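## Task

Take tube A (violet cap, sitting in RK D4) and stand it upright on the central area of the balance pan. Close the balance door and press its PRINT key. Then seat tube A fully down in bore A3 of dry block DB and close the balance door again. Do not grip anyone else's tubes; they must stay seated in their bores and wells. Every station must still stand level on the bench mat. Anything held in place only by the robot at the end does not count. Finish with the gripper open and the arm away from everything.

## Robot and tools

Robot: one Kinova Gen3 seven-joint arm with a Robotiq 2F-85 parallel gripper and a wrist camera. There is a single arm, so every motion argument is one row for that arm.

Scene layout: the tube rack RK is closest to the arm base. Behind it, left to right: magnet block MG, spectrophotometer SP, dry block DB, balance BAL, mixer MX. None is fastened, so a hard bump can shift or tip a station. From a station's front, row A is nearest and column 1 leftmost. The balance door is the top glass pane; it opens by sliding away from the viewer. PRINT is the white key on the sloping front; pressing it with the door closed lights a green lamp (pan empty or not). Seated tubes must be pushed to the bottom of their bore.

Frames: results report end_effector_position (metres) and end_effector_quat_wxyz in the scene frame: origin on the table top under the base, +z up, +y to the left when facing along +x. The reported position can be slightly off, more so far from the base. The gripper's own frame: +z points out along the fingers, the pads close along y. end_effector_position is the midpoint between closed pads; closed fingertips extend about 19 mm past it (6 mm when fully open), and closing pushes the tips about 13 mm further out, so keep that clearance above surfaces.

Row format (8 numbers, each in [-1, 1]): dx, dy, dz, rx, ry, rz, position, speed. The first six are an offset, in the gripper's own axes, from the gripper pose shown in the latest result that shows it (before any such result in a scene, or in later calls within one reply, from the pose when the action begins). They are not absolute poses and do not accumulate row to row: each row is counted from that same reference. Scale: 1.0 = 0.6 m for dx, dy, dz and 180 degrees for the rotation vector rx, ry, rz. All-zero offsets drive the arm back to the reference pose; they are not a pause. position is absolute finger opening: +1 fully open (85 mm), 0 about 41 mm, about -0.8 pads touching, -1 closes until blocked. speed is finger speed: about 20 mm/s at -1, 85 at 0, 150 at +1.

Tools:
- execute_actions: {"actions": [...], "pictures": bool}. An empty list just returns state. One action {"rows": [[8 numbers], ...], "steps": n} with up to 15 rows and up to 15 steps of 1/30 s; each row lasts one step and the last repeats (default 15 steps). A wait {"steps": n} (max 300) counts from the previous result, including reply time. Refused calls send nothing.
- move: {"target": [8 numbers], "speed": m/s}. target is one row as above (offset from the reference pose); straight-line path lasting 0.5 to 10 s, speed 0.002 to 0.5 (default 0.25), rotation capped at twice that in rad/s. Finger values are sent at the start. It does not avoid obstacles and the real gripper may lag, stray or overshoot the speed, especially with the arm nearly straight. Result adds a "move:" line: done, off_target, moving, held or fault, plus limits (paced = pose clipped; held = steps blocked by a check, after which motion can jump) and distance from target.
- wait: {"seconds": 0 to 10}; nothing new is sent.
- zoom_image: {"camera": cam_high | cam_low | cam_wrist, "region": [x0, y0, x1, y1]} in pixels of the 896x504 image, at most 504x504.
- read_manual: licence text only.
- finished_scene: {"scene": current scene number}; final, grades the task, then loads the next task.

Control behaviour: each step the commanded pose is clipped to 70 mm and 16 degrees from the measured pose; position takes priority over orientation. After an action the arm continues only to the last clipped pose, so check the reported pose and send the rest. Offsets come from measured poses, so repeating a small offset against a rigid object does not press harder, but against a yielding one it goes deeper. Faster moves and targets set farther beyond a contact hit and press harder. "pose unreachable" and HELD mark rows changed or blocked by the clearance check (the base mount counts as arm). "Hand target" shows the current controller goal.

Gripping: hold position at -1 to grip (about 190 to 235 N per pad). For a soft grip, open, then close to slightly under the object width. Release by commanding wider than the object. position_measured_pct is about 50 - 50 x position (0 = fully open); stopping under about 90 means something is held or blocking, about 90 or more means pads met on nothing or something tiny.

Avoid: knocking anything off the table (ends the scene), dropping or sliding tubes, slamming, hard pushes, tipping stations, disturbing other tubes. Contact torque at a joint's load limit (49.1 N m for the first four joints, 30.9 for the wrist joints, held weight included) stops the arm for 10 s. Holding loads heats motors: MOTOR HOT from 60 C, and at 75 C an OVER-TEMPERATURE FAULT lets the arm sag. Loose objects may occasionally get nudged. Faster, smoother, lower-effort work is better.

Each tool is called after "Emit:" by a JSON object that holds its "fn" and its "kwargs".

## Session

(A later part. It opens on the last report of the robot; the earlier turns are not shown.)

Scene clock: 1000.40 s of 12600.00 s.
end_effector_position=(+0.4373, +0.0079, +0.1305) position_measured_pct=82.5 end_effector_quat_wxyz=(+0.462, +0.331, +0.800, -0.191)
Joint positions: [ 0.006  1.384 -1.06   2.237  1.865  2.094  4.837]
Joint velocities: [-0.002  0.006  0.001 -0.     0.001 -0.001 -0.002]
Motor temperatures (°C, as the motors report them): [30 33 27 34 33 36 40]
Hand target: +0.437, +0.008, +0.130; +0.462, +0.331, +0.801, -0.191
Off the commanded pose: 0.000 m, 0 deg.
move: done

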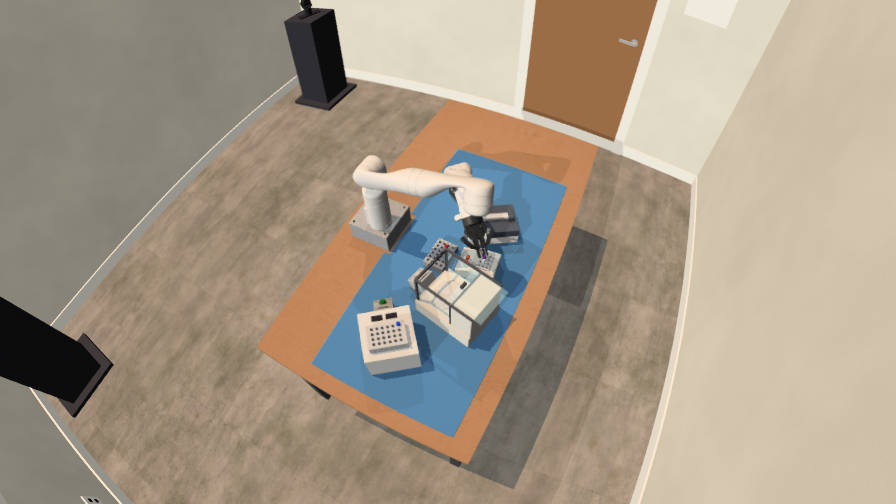

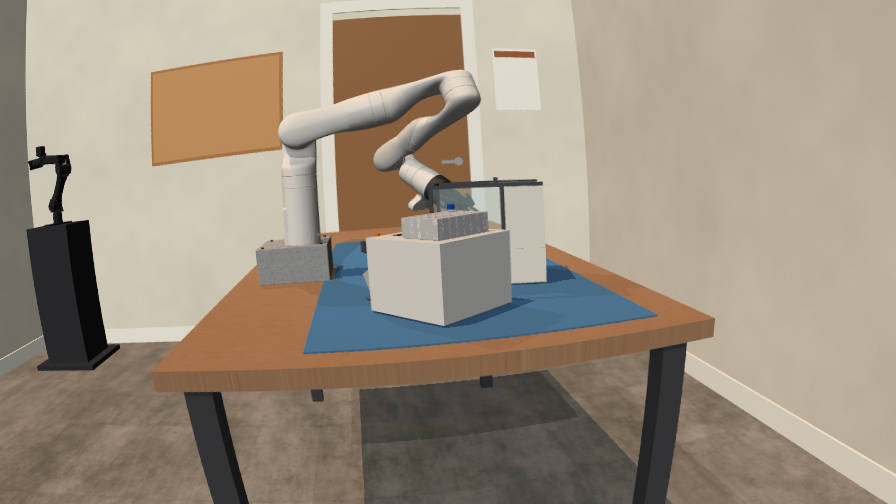

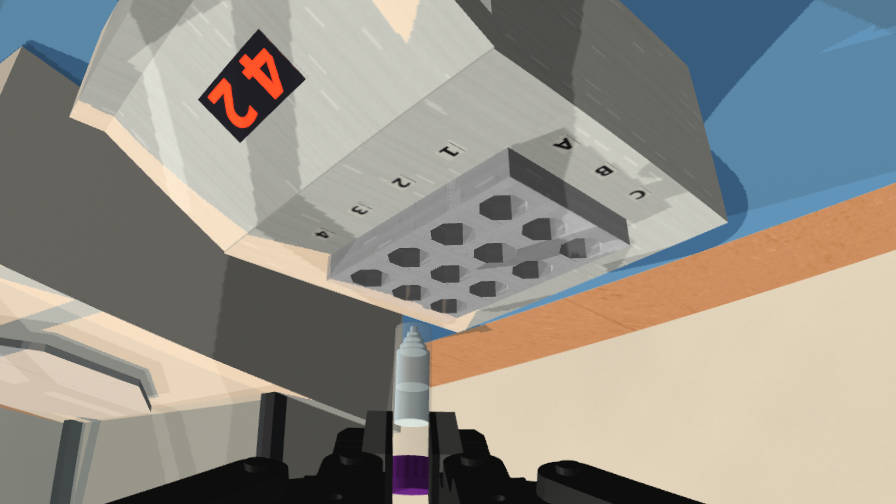

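Emit:
{"fn": "move", "kwargs": {"target": [0.022,-0.003,-0.0547,0,0,0,-0.76,-0.5], "speed": 0.02}}

Scene clock: 1017.00 s of 12600.00 s.
end_effector_position=(+0.4115, +0.0311, +0.1356) position_measured_pct=82.5 end_effector_quat_wxyz=(+0.462, +0.331, +0.800, -0.191)
Joint positions: [-0.101  1.372 -1.068  2.252  1.739  2.101  4.717]
Joint velocities: [-0.006 -0.001 -0.001  0.    -0.003 -0.001 -0.003]
Motor temperatures (°C, as the motors report them): [30 33 27 34 33 36 40]
Hand target: +0.411, +0.031, +0.136; +0.462, +0.331, +0.800, -0.191
Off the commanded pose: 0.000 m, 0 deg.
joint sent to its limit — the command would take joint 6 (wrist pitch) past its upper limit, so that joint was sent only as far as its limit.
move: done

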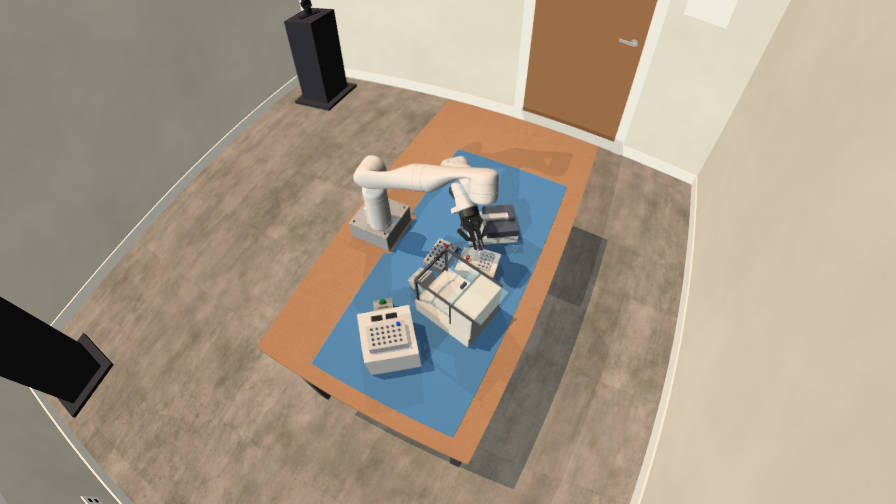

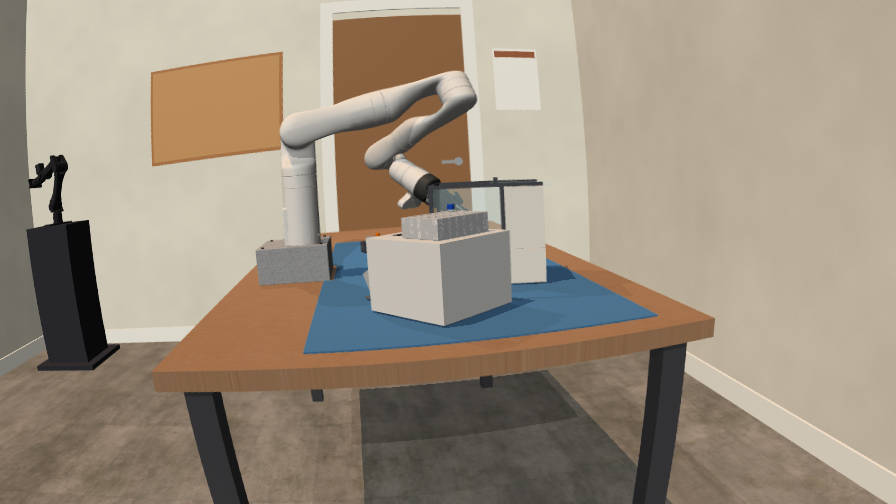

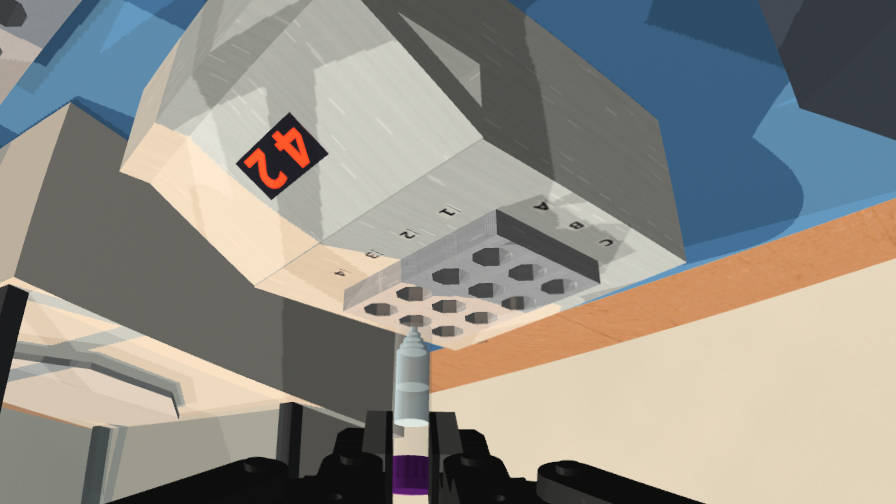

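Emit:
{"fn": "move", "kwargs": {"target": [0.014,-0.001,0.0023,0,0,0,-0.76,-0.5], "speed": 0.01}}

Emit:
{"fn": "zoom_image", "kwargs": {"camera": "cam_wrist", "region": [300, 220, 600, 420]}}

Scene clock: 1027.43 s of 12600.00 s.
end_effector_position=(+0.4090, +0.0328, +0.1277) position_measured_pct=82.5 end_effector_quat_wxyz=(+0.462, +0.331, +0.800, -0.191)
Joint positions: [-0.114  1.391 -1.053  2.248  1.746  2.101  4.699]
Joint velocities: [-0.002  0.003 -0.    -0.001 -0.001  0.    -0.001]
Motor temperatures (°C, as the motors report them): [30 33 27 33 33 36 40]
Hand target: +0.409, +0.033, +0.128; +0.462, +0.331, +0.800, -0.191
Off the commanded pose: 0.000 m, 0 deg.
move: done

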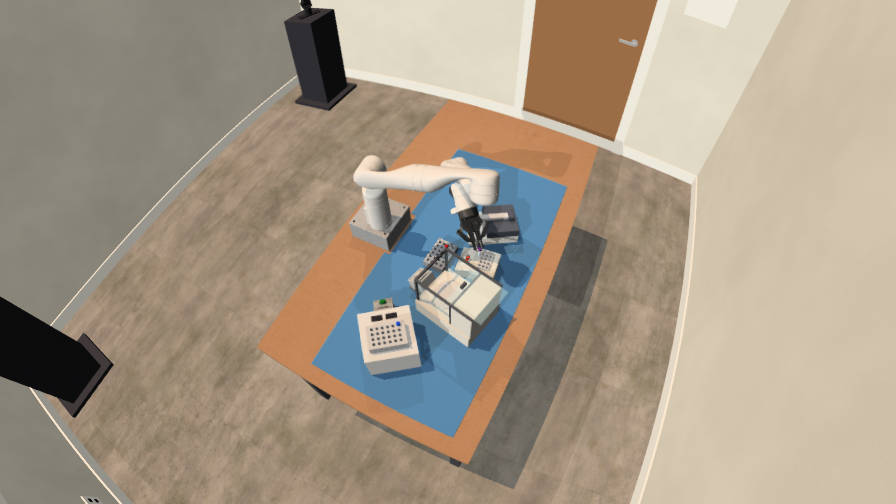

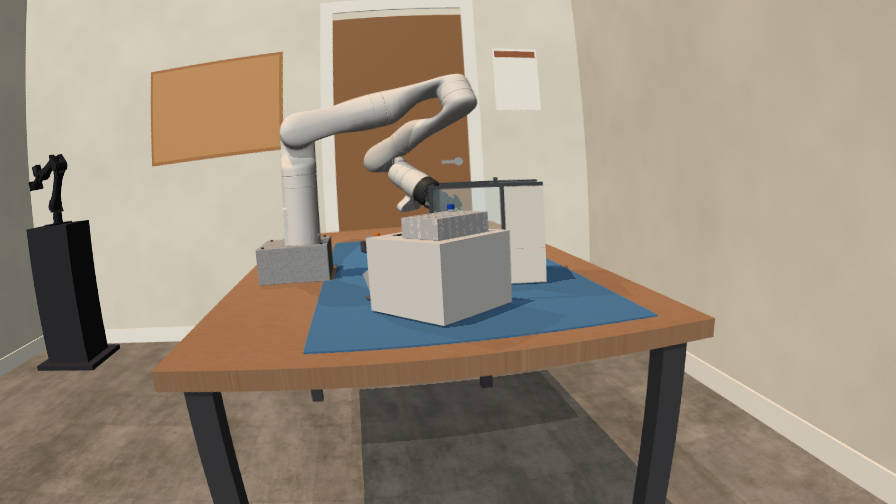

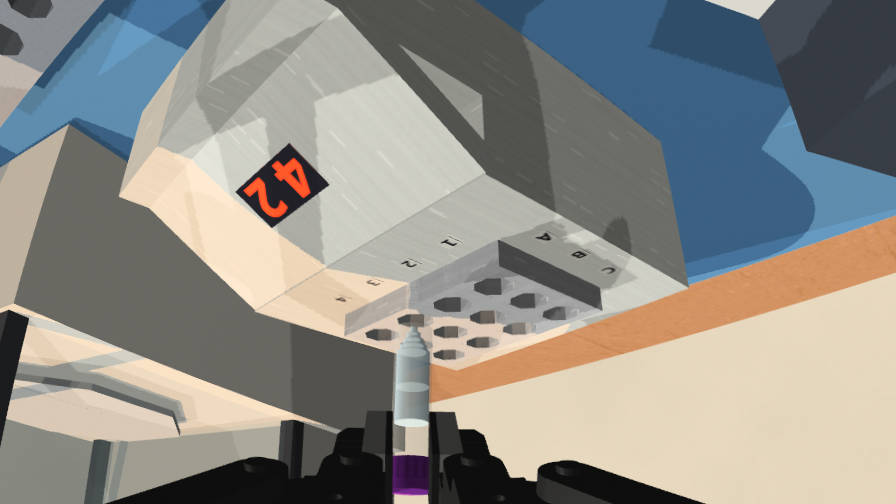

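Region (300, 220, 600, 420) of cam_wrist's 896x504 image, scaled by 1.680.

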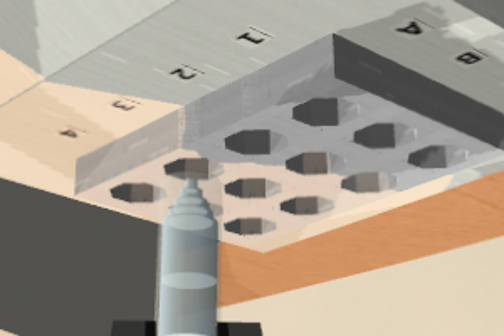

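Emit:
{"fn": "move", "kwargs": {"target": [0.0058,0,0.0033,0,0,0,-0.76,-0.5], "speed": 0.005}}

Emit:
{"fn": "zoom_image", "kwargs": {"camera": "cam_wrist", "region": [300, 220, 600, 420]}}

Scene clock: 1047.53 s of 12600.00 s.
end_effector_position=(+0.4089, +0.0328, +0.1238) position_measured_pct=82.5 end_effector_quat_wxyz=(+0.462, +0.331, +0.800, -0.191)
Joint positions: [-0.116  1.4   -1.046  2.244  1.755  2.1    4.695]
Joint velocities: [-0.     0.001  0.002 -0.001  0.002 -0.001 -0.001]
Motor temperatures (°C, as the motors report them): [30 33 27 33 33 36 40]
Hand target: +0.409, +0.033, +0.124; +0.462, +0.331, +0.800, -0.191
Off the commanded pose: 0.000 m, 0 deg.
move: done

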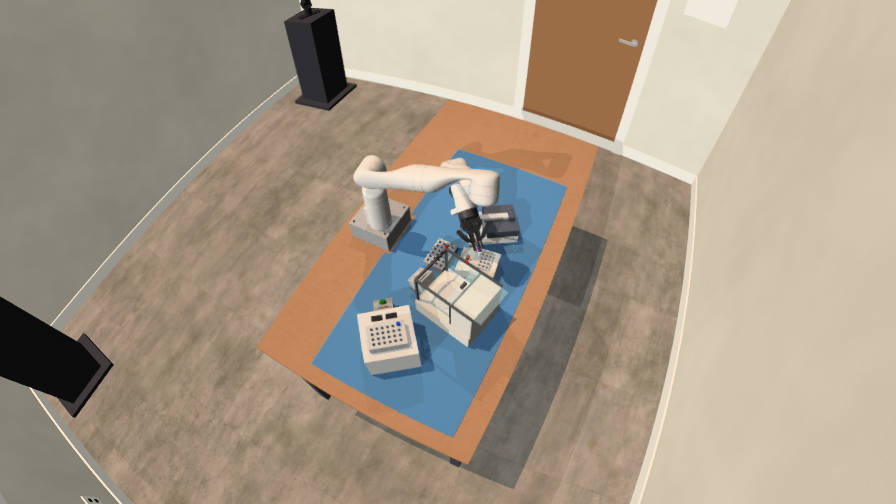

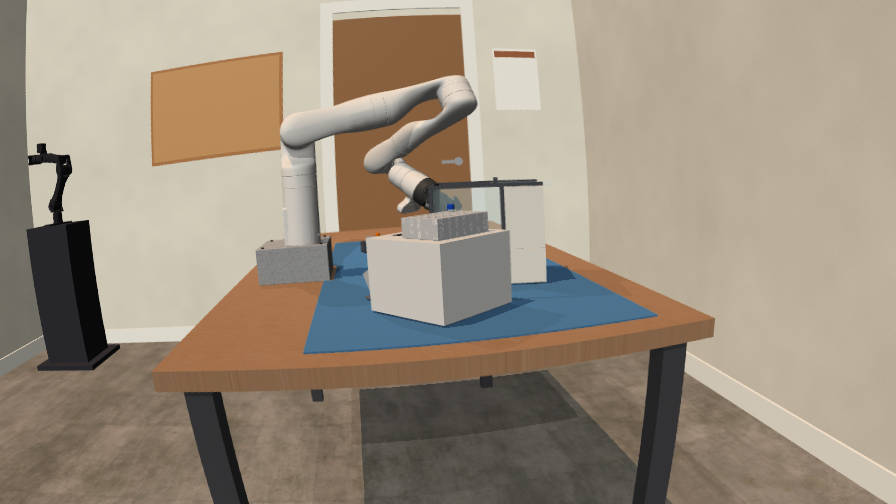

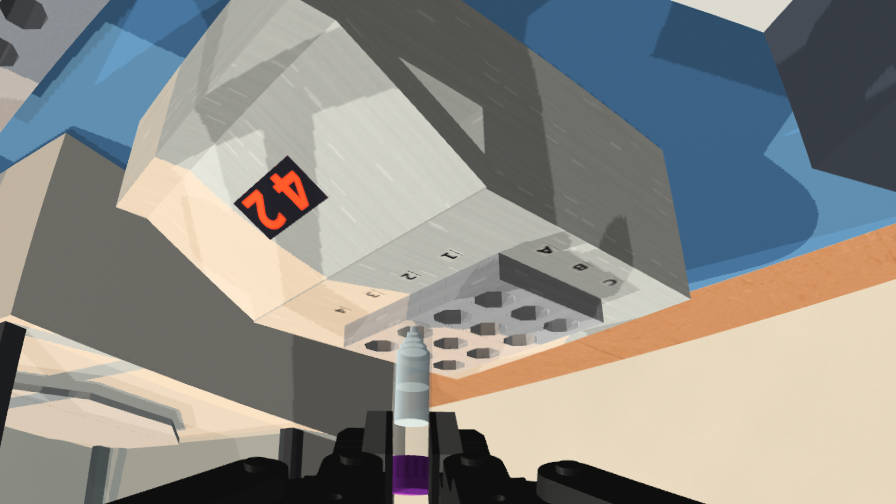

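Region (300, 220, 600, 420) of cam_wrist's 896x504 image, scaled by 1.680.

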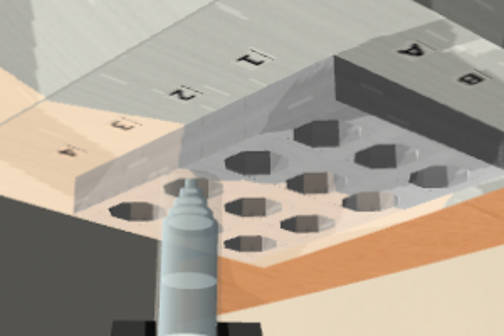

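Emit:
{"fn": "zoom_image", "kwargs": {"camera": "cam_high", "region": [440, 210, 520, 290]}}

Region (440, 210, 520, 290) of cam_high's 896x504 image, scaled by 6.300, with more detail than that image has.

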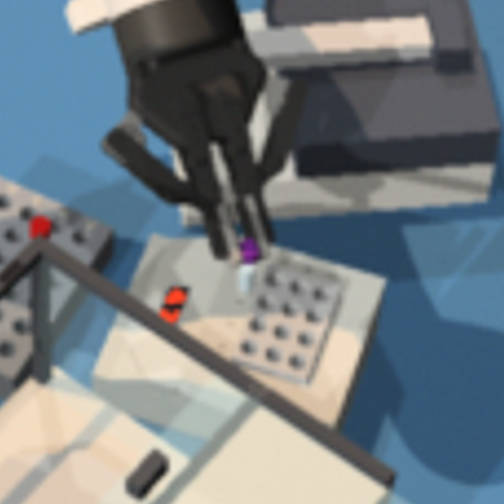

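Emit:
{"fn": "move", "kwargs": {"target": [-0.0275,0,0.0476,0,0,0,-0.76,-0.5], "speed": 0.015}}

Emit:
{"fn": "zoom_image", "kwargs": {"camera": "cam_high", "region": [440, 210, 520, 290]}}

Emit:
{"fn": "zoom_image", "kwargs": {"camera": "cam_wrist", "region": [300, 220, 600, 420]}}

Scene clock: 1092.27 s of 12600.00 s.
end_effector_position=(+0.4321, +0.0096, +0.1236) position_measured_pct=82.5 end_effector_quat_wxyz=(+0.462, +0.331, +0.800, -0.191)
Joint positions: [-0.032  1.37  -1.009  2.24   1.844  2.051  4.787]
Joint velocities: [ 0.005 -0.002  0.     0.001  0.003 -0.003  0.003]
Motor temperatures (°C, as the motors report them): [30 34 27 33 33 36 40]
Hand target: +0.432, +0.009, +0.124; +0.462, +0.331, +0.800, -0.191
Off the commanded pose: 0.000 m, 0 deg.
move: done

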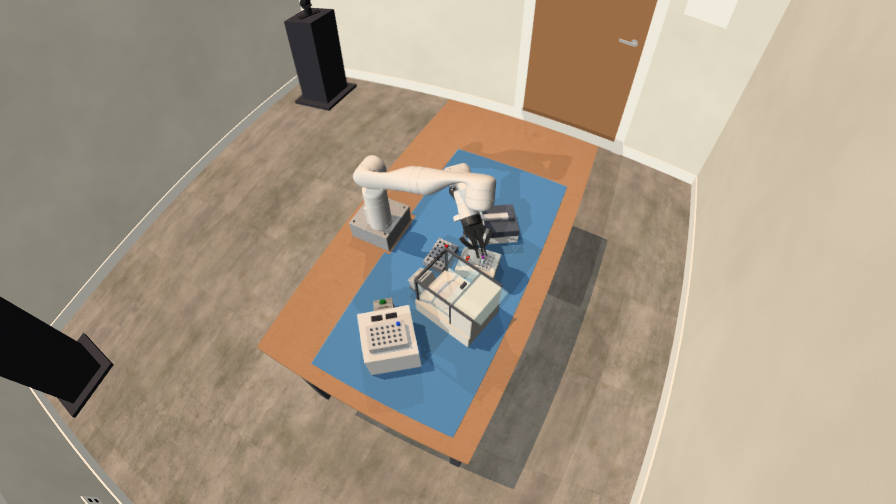

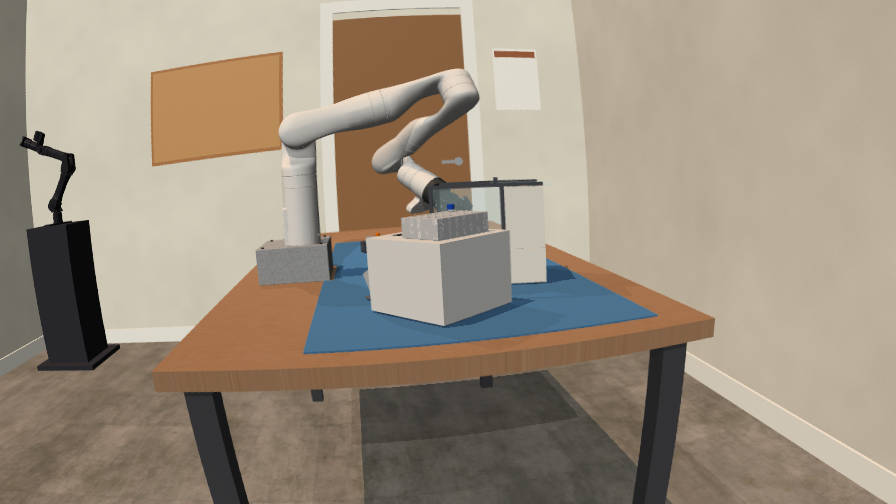

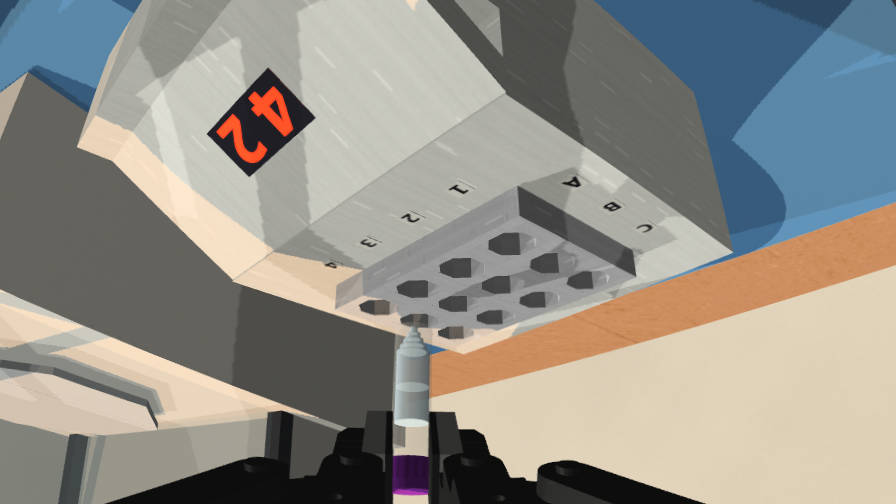

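Region (440, 210, 520, 290) of cam_high's 896x504 image, scaled by 6.300, with more detail than that image has.

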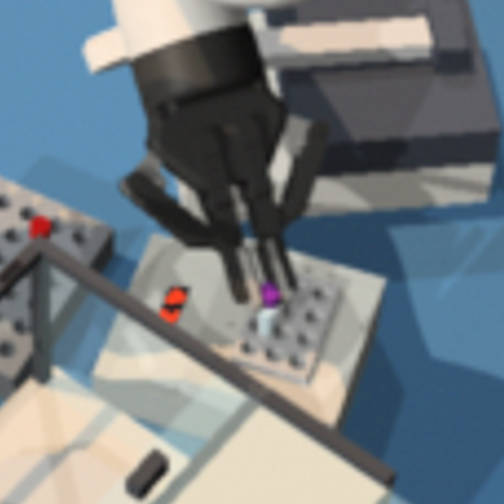

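Region (300, 220, 600, 420) of cam_wrist's 896x504 image, scaled by 1.680.

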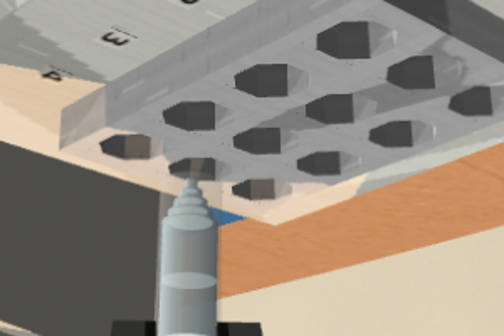

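Emit:
{"fn": "move", "kwargs": {"target": [0.0115,0,0.0067,0,0,0,-0.76,-0.5], "speed": 0.006}}

Emit:
{"fn": "zoom_image", "kwargs": {"camera": "cam_high", "region": [440, 210, 520, 290]}}

Emit:
{"fn": "zoom_image", "kwargs": {"camera": "cam_wrist", "region": [300, 220, 600, 420]}}

Scene clock: 1099.70 s of 12600.00 s.
end_effector_position=(+0.4327, +0.0093, +0.1173) position_measured_pct=82.5 end_effector_quat_wxyz=(+0.463, +0.331, +0.799, -0.192)
Joint positions: [-0.036  1.387 -0.995  2.233  1.86   2.053  4.781]
Joint velocities: [ 0.001  0.003 -0.003 -0.002  0.001  0.004  0.001]
Motor temperatures (°C, as the motors report them): [30 34 27 33 33 36 40]
Hand target: +0.432, +0.010, +0.116; +0.462, +0.331, +0.800, -0.191
Off the commanded pose: 0.002 m, 0 deg.
move: done

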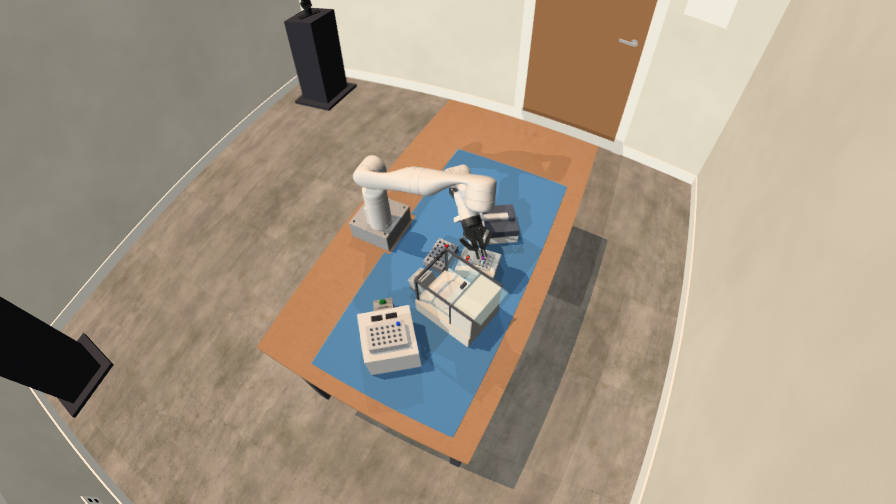

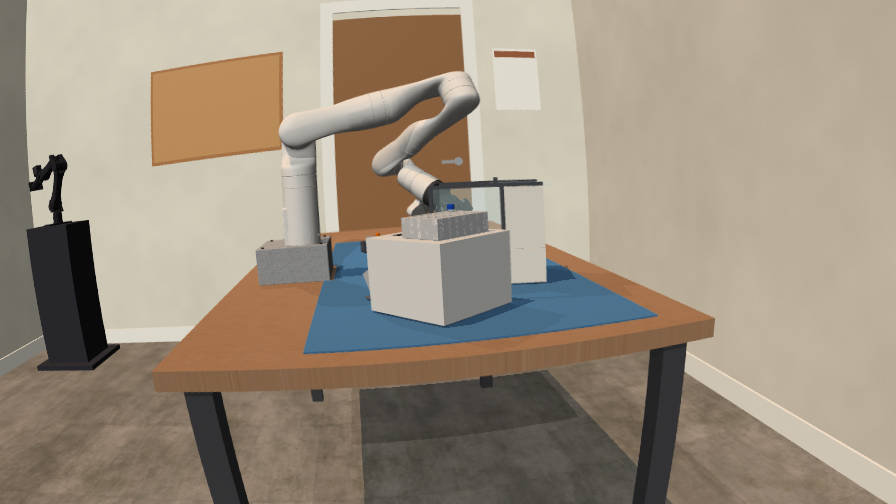

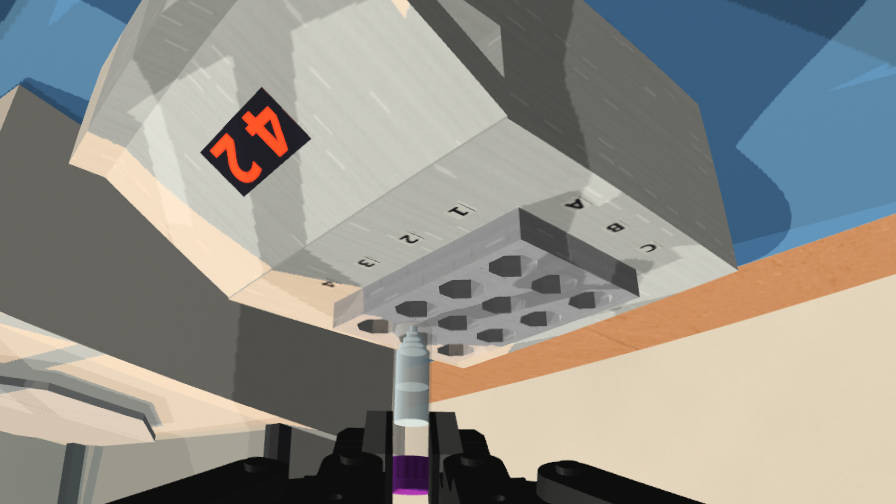

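Region (440, 210, 520, 290) of cam_high's 896x504 image, scaled by 6.300, with more detail than that image has.

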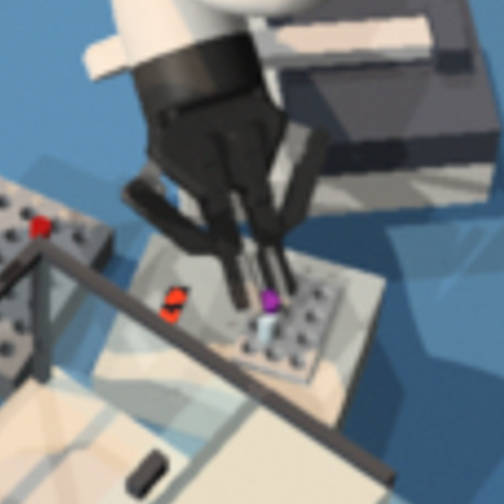

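Region (300, 220, 600, 420) of cam_wrist's 896x504 image, scaled by 1.680.

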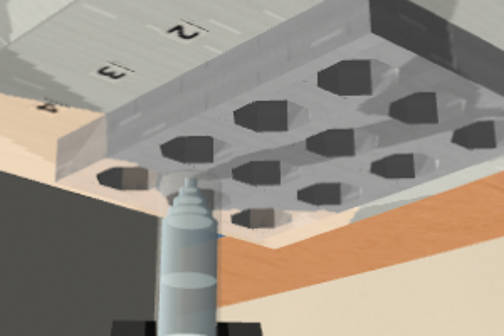

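Emit:
{"fn": "move", "kwargs": {"target": [0.0025,0,-0.0178,0,0,0,-0.76,-0.5], "speed": 0.008}}

Emit:
{"fn": "zoom_image", "kwargs": {"camera": "cam_wrist", "region": [300, 220, 600, 420]}}

Scene clock: 1113.30 s of 12600.00 s.
end_effector_position=(+0.4257, +0.0163, +0.1214) position_measured_pct=82.5 end_effector_quat_wxyz=(+0.463, +0.331, +0.799, -0.192)
Joint positions: [-0.058  1.387 -1.014  2.239  1.825  2.071  4.757]
Joint velocities: [-0.002  0.    -0.    -0.    -0.002  0.001 -0.001]
Motor temperatures (°C, as the motors report them): [30 34 27 33 33 36 40]
Hand target: +0.426, +0.016, +0.121; +0.463, +0.331, +0.799, -0.192
Off the commanded pose: 0.000 m, 0 deg.
move: done

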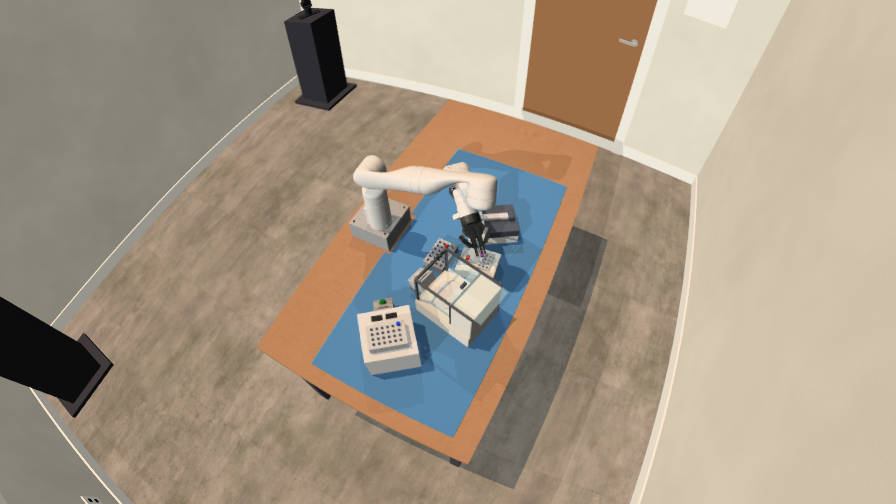

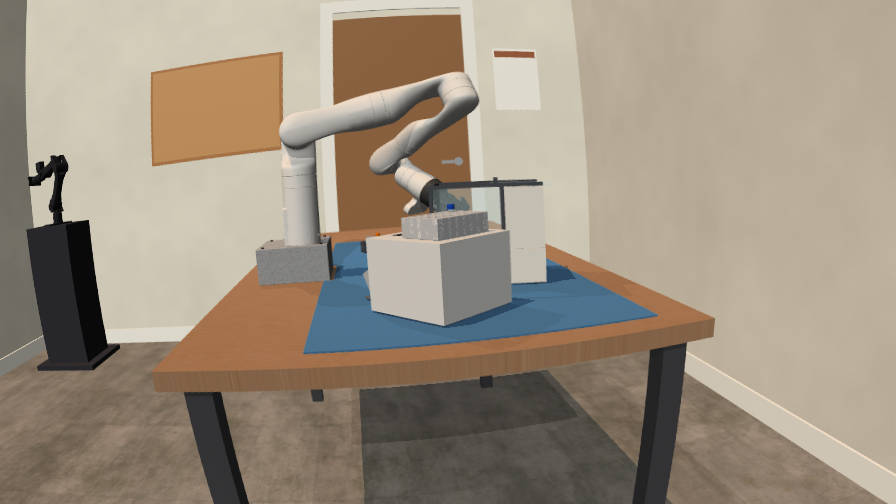

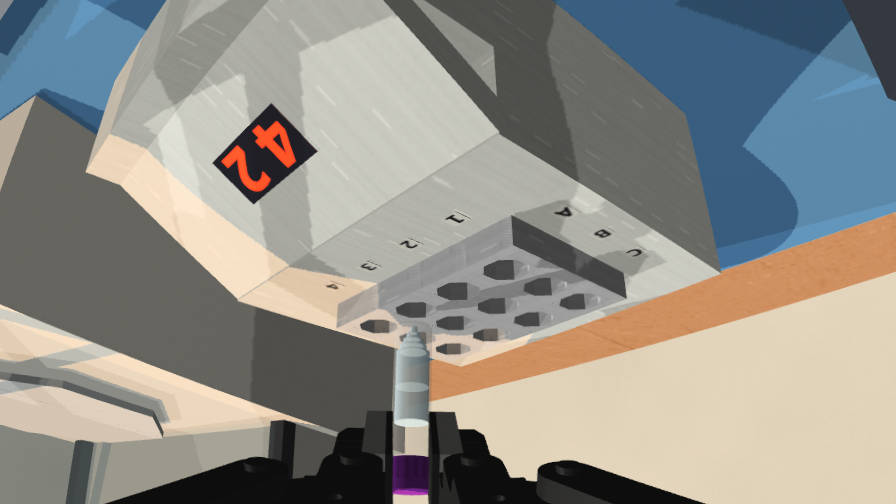

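Region (300, 220, 600, 420) of cam_wrist's 896x504 image, scaled by 1.680.

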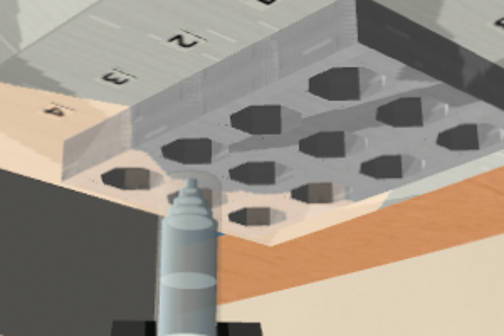

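Emit:
{"fn": "move", "kwargs": {"target": [0.0144,0,0.0083,0,0,0,-0.76,-0.5], "speed": 0.005}}

Emit:
{"fn": "zoom_image", "kwargs": {"camera": "cam_wrist", "region": [300, 220, 600, 420]}}

Scene clock: 1120.07 s of 12600.00 s.
end_effector_position=(+0.4276, +0.0156, +0.1166) position_measured_pct=82.5 end_effector_quat_wxyz=(+0.469, +0.330, +0.796, -0.192)
Joint positions: [-0.059  1.409 -1.003  2.231  1.847  2.086  4.752]
Joint velocities: [ 0.005  0.007 -0.008 -0.001  0.005  0.01   0.004]
Motor temperatures (°C, as the motors report them): [30 34 27 33 33 36 40]
Hand target: +0.426, +0.016, +0.111; +0.463, +0.331, +0.799, -0.192
Off the commanded pose: 0.006 m, 1 deg.
move: off_target

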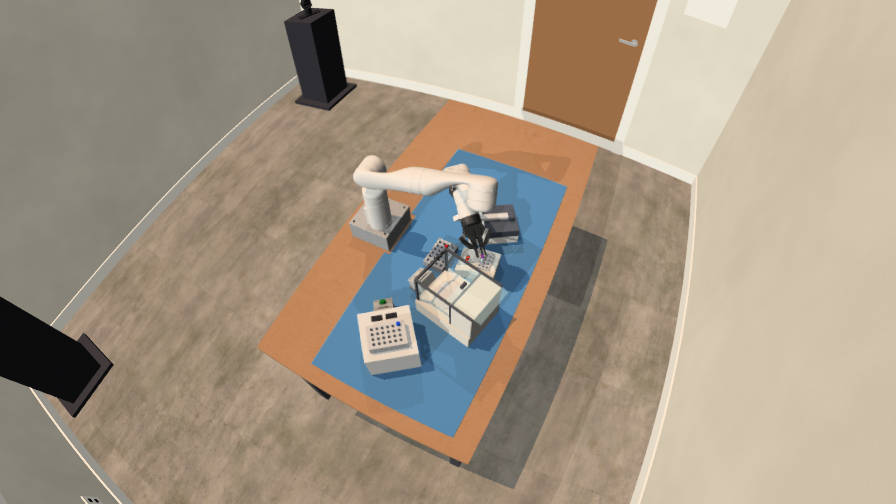

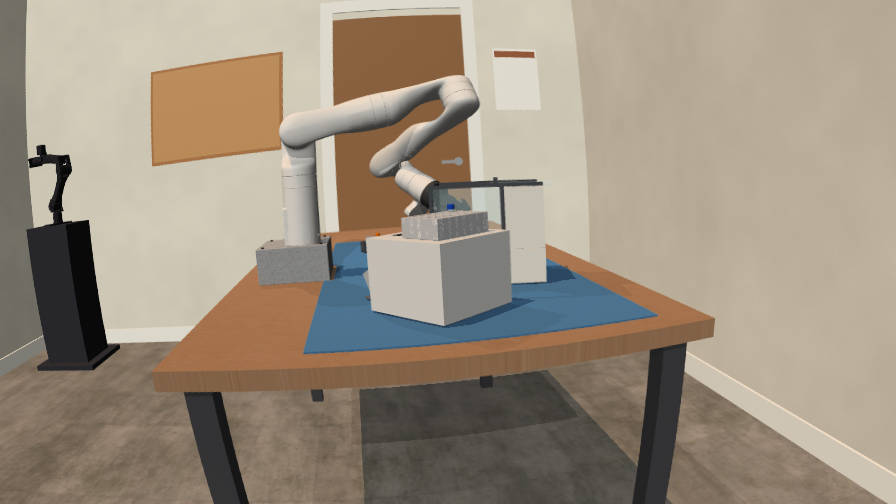

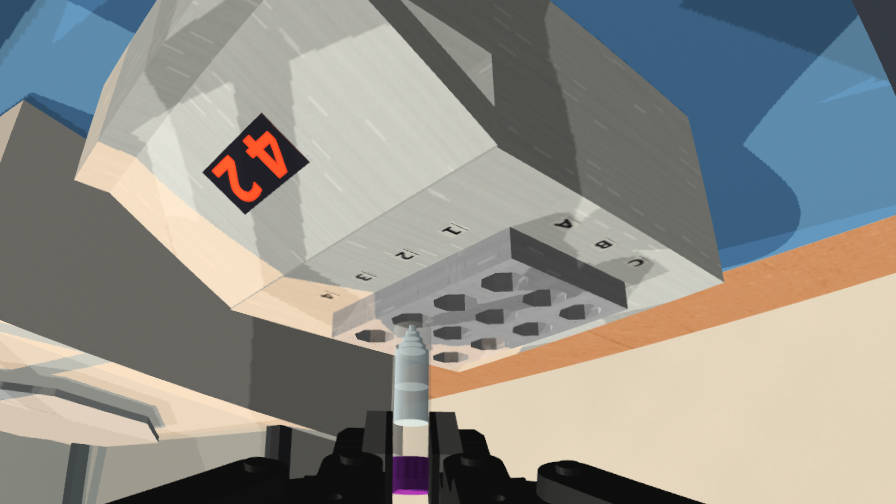

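Region (300, 220, 600, 420) of cam_wrist's 896x504 image, scaled by 1.680.

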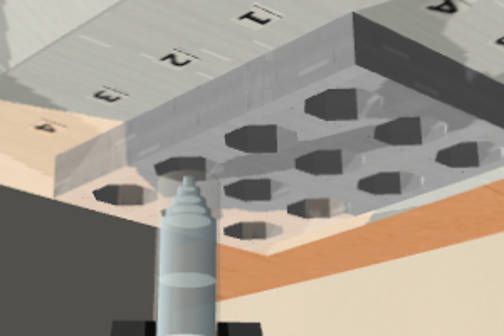

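Emit:
{"fn": "move", "kwargs": {"target": [0.0017,-0.002,-0.0163,0,0,0,-0.76,-0.5], "speed": 0.008}}

Emit:
{"fn": "move", "kwargs": {"target": [0.0144,0,0.0083,0,0,0,-0.76,-0.5], "speed": 0.005}}

Emit:
{"fn": "zoom_image", "kwargs": {"camera": "cam_wrist", "region": [300, 220, 600, 420]}}

Scene clock: 1129.63 s of 12600.00 s.
end_effector_position=(+0.4204, +0.0210, +0.1205) position_measured_pct=82.5 end_effector_quat_wxyz=(+0.469, +0.330, +0.796, -0.192)
Joint positions: [-0.08   1.409 -1.02   2.24   1.813  2.101  4.726]
Joint velocities: [-0.003 -0.001  0.001  0.001 -0.002  0.001 -0.002]
Motor temperatures (°C, as the motors report them): [30 34 27 33 33 36 40]
Hand target: +0.420, +0.021, +0.121; +0.469, +0.330, +0.796, -0.192
Off the commanded pose: 0.000 m, 0 deg.
joint sent to its limit — the command would take joint 6 (wrist pitch) past its upper limit, so that joint was sent only as far as its limit.
move: done

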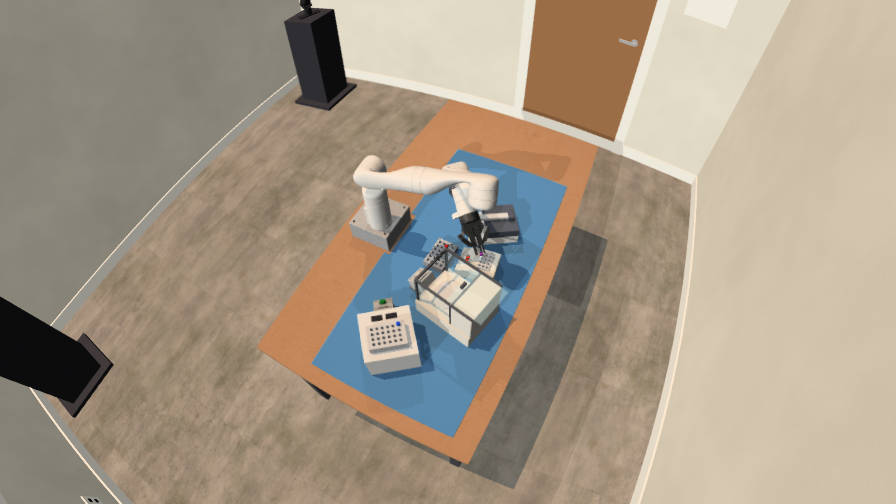

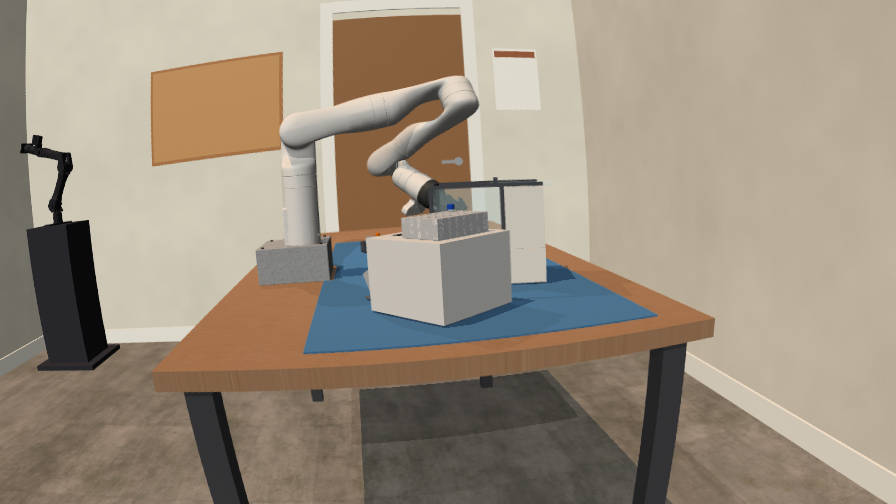

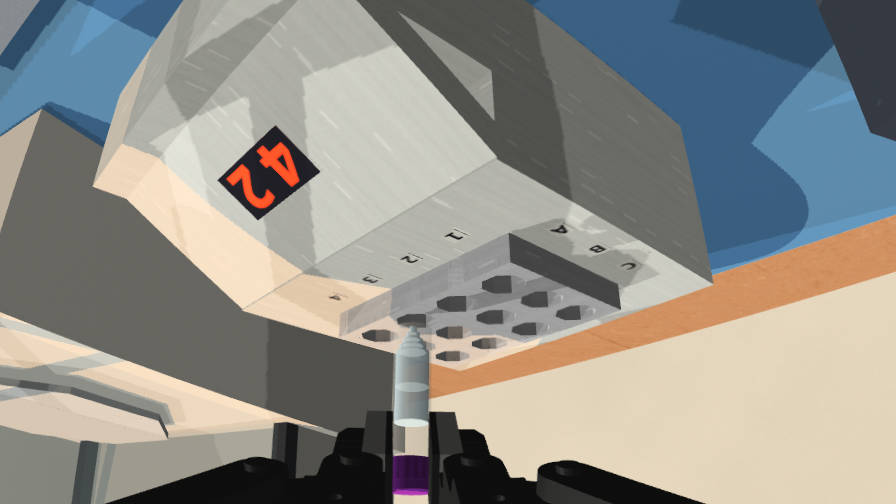

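Scene clock: 1131.83 s of 12600.00 s.
end_effector_position=(+0.4226, +0.0200, +0.1160) position_measured_pct=82.5 end_effector_quat_wxyz=(+0.474, +0.330, +0.793, -0.193)
Joint positions: [-0.086  1.42  -0.998  2.231  1.83   2.101  4.718]
Joint velocities: [-0.002 -0.     0.002 -0.002 -0.001 -0.001 -0.   ]
Motor temperatures (°C, as the motors report them): [30 34 27 33 33 36 40]
Hand target: +0.420, +0.021, +0.111; +0.469, +0.330, +0.796, -0.192
Off the commanded pose: 0.006 m, 1 deg.
move: off_target

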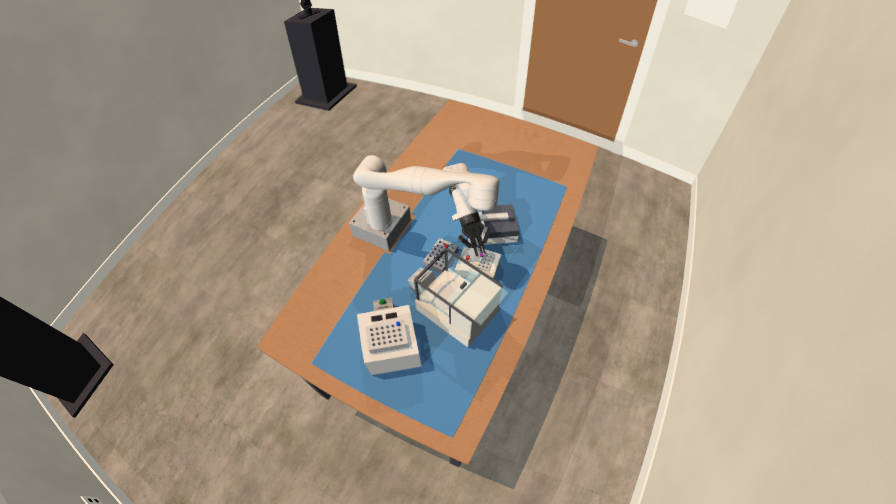

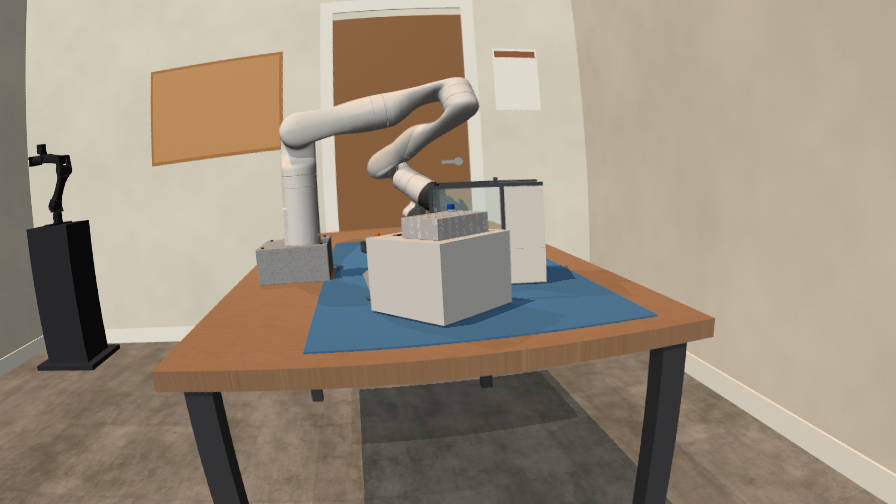

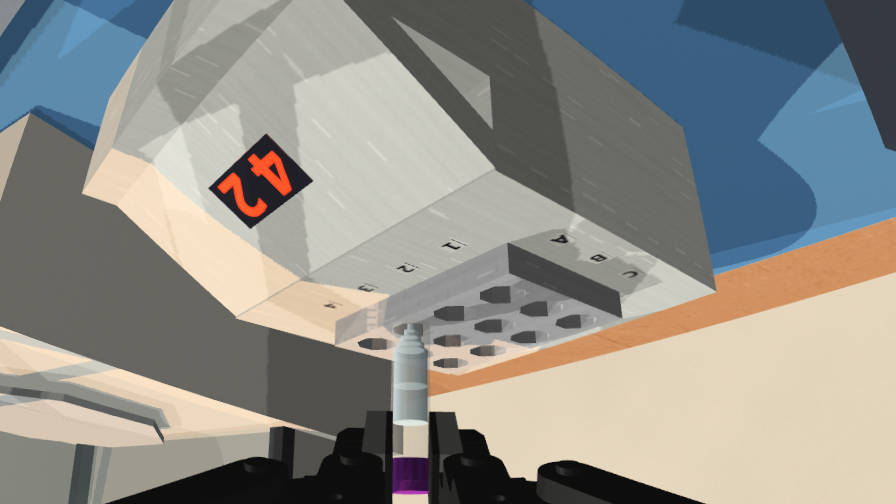

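Region (300, 220, 600, 420) of cam_wrist's 896x504 image, scaled by 1.680.

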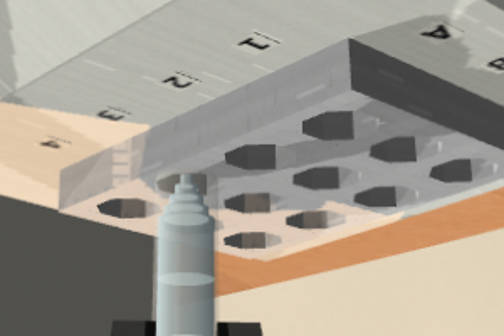

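Emit:
{"fn": "zoom_image", "kwargs": {"camera": "cam_high", "region": [420, 170, 540, 290]}}

Region (420, 170, 540, 290) of cam_high's 896x504 image, scaled by 4.200, with more detail than that image has.

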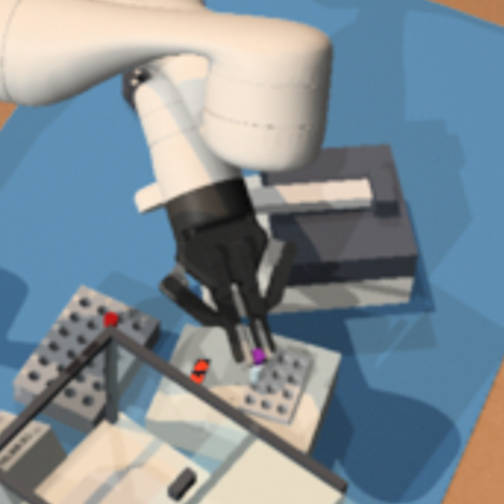

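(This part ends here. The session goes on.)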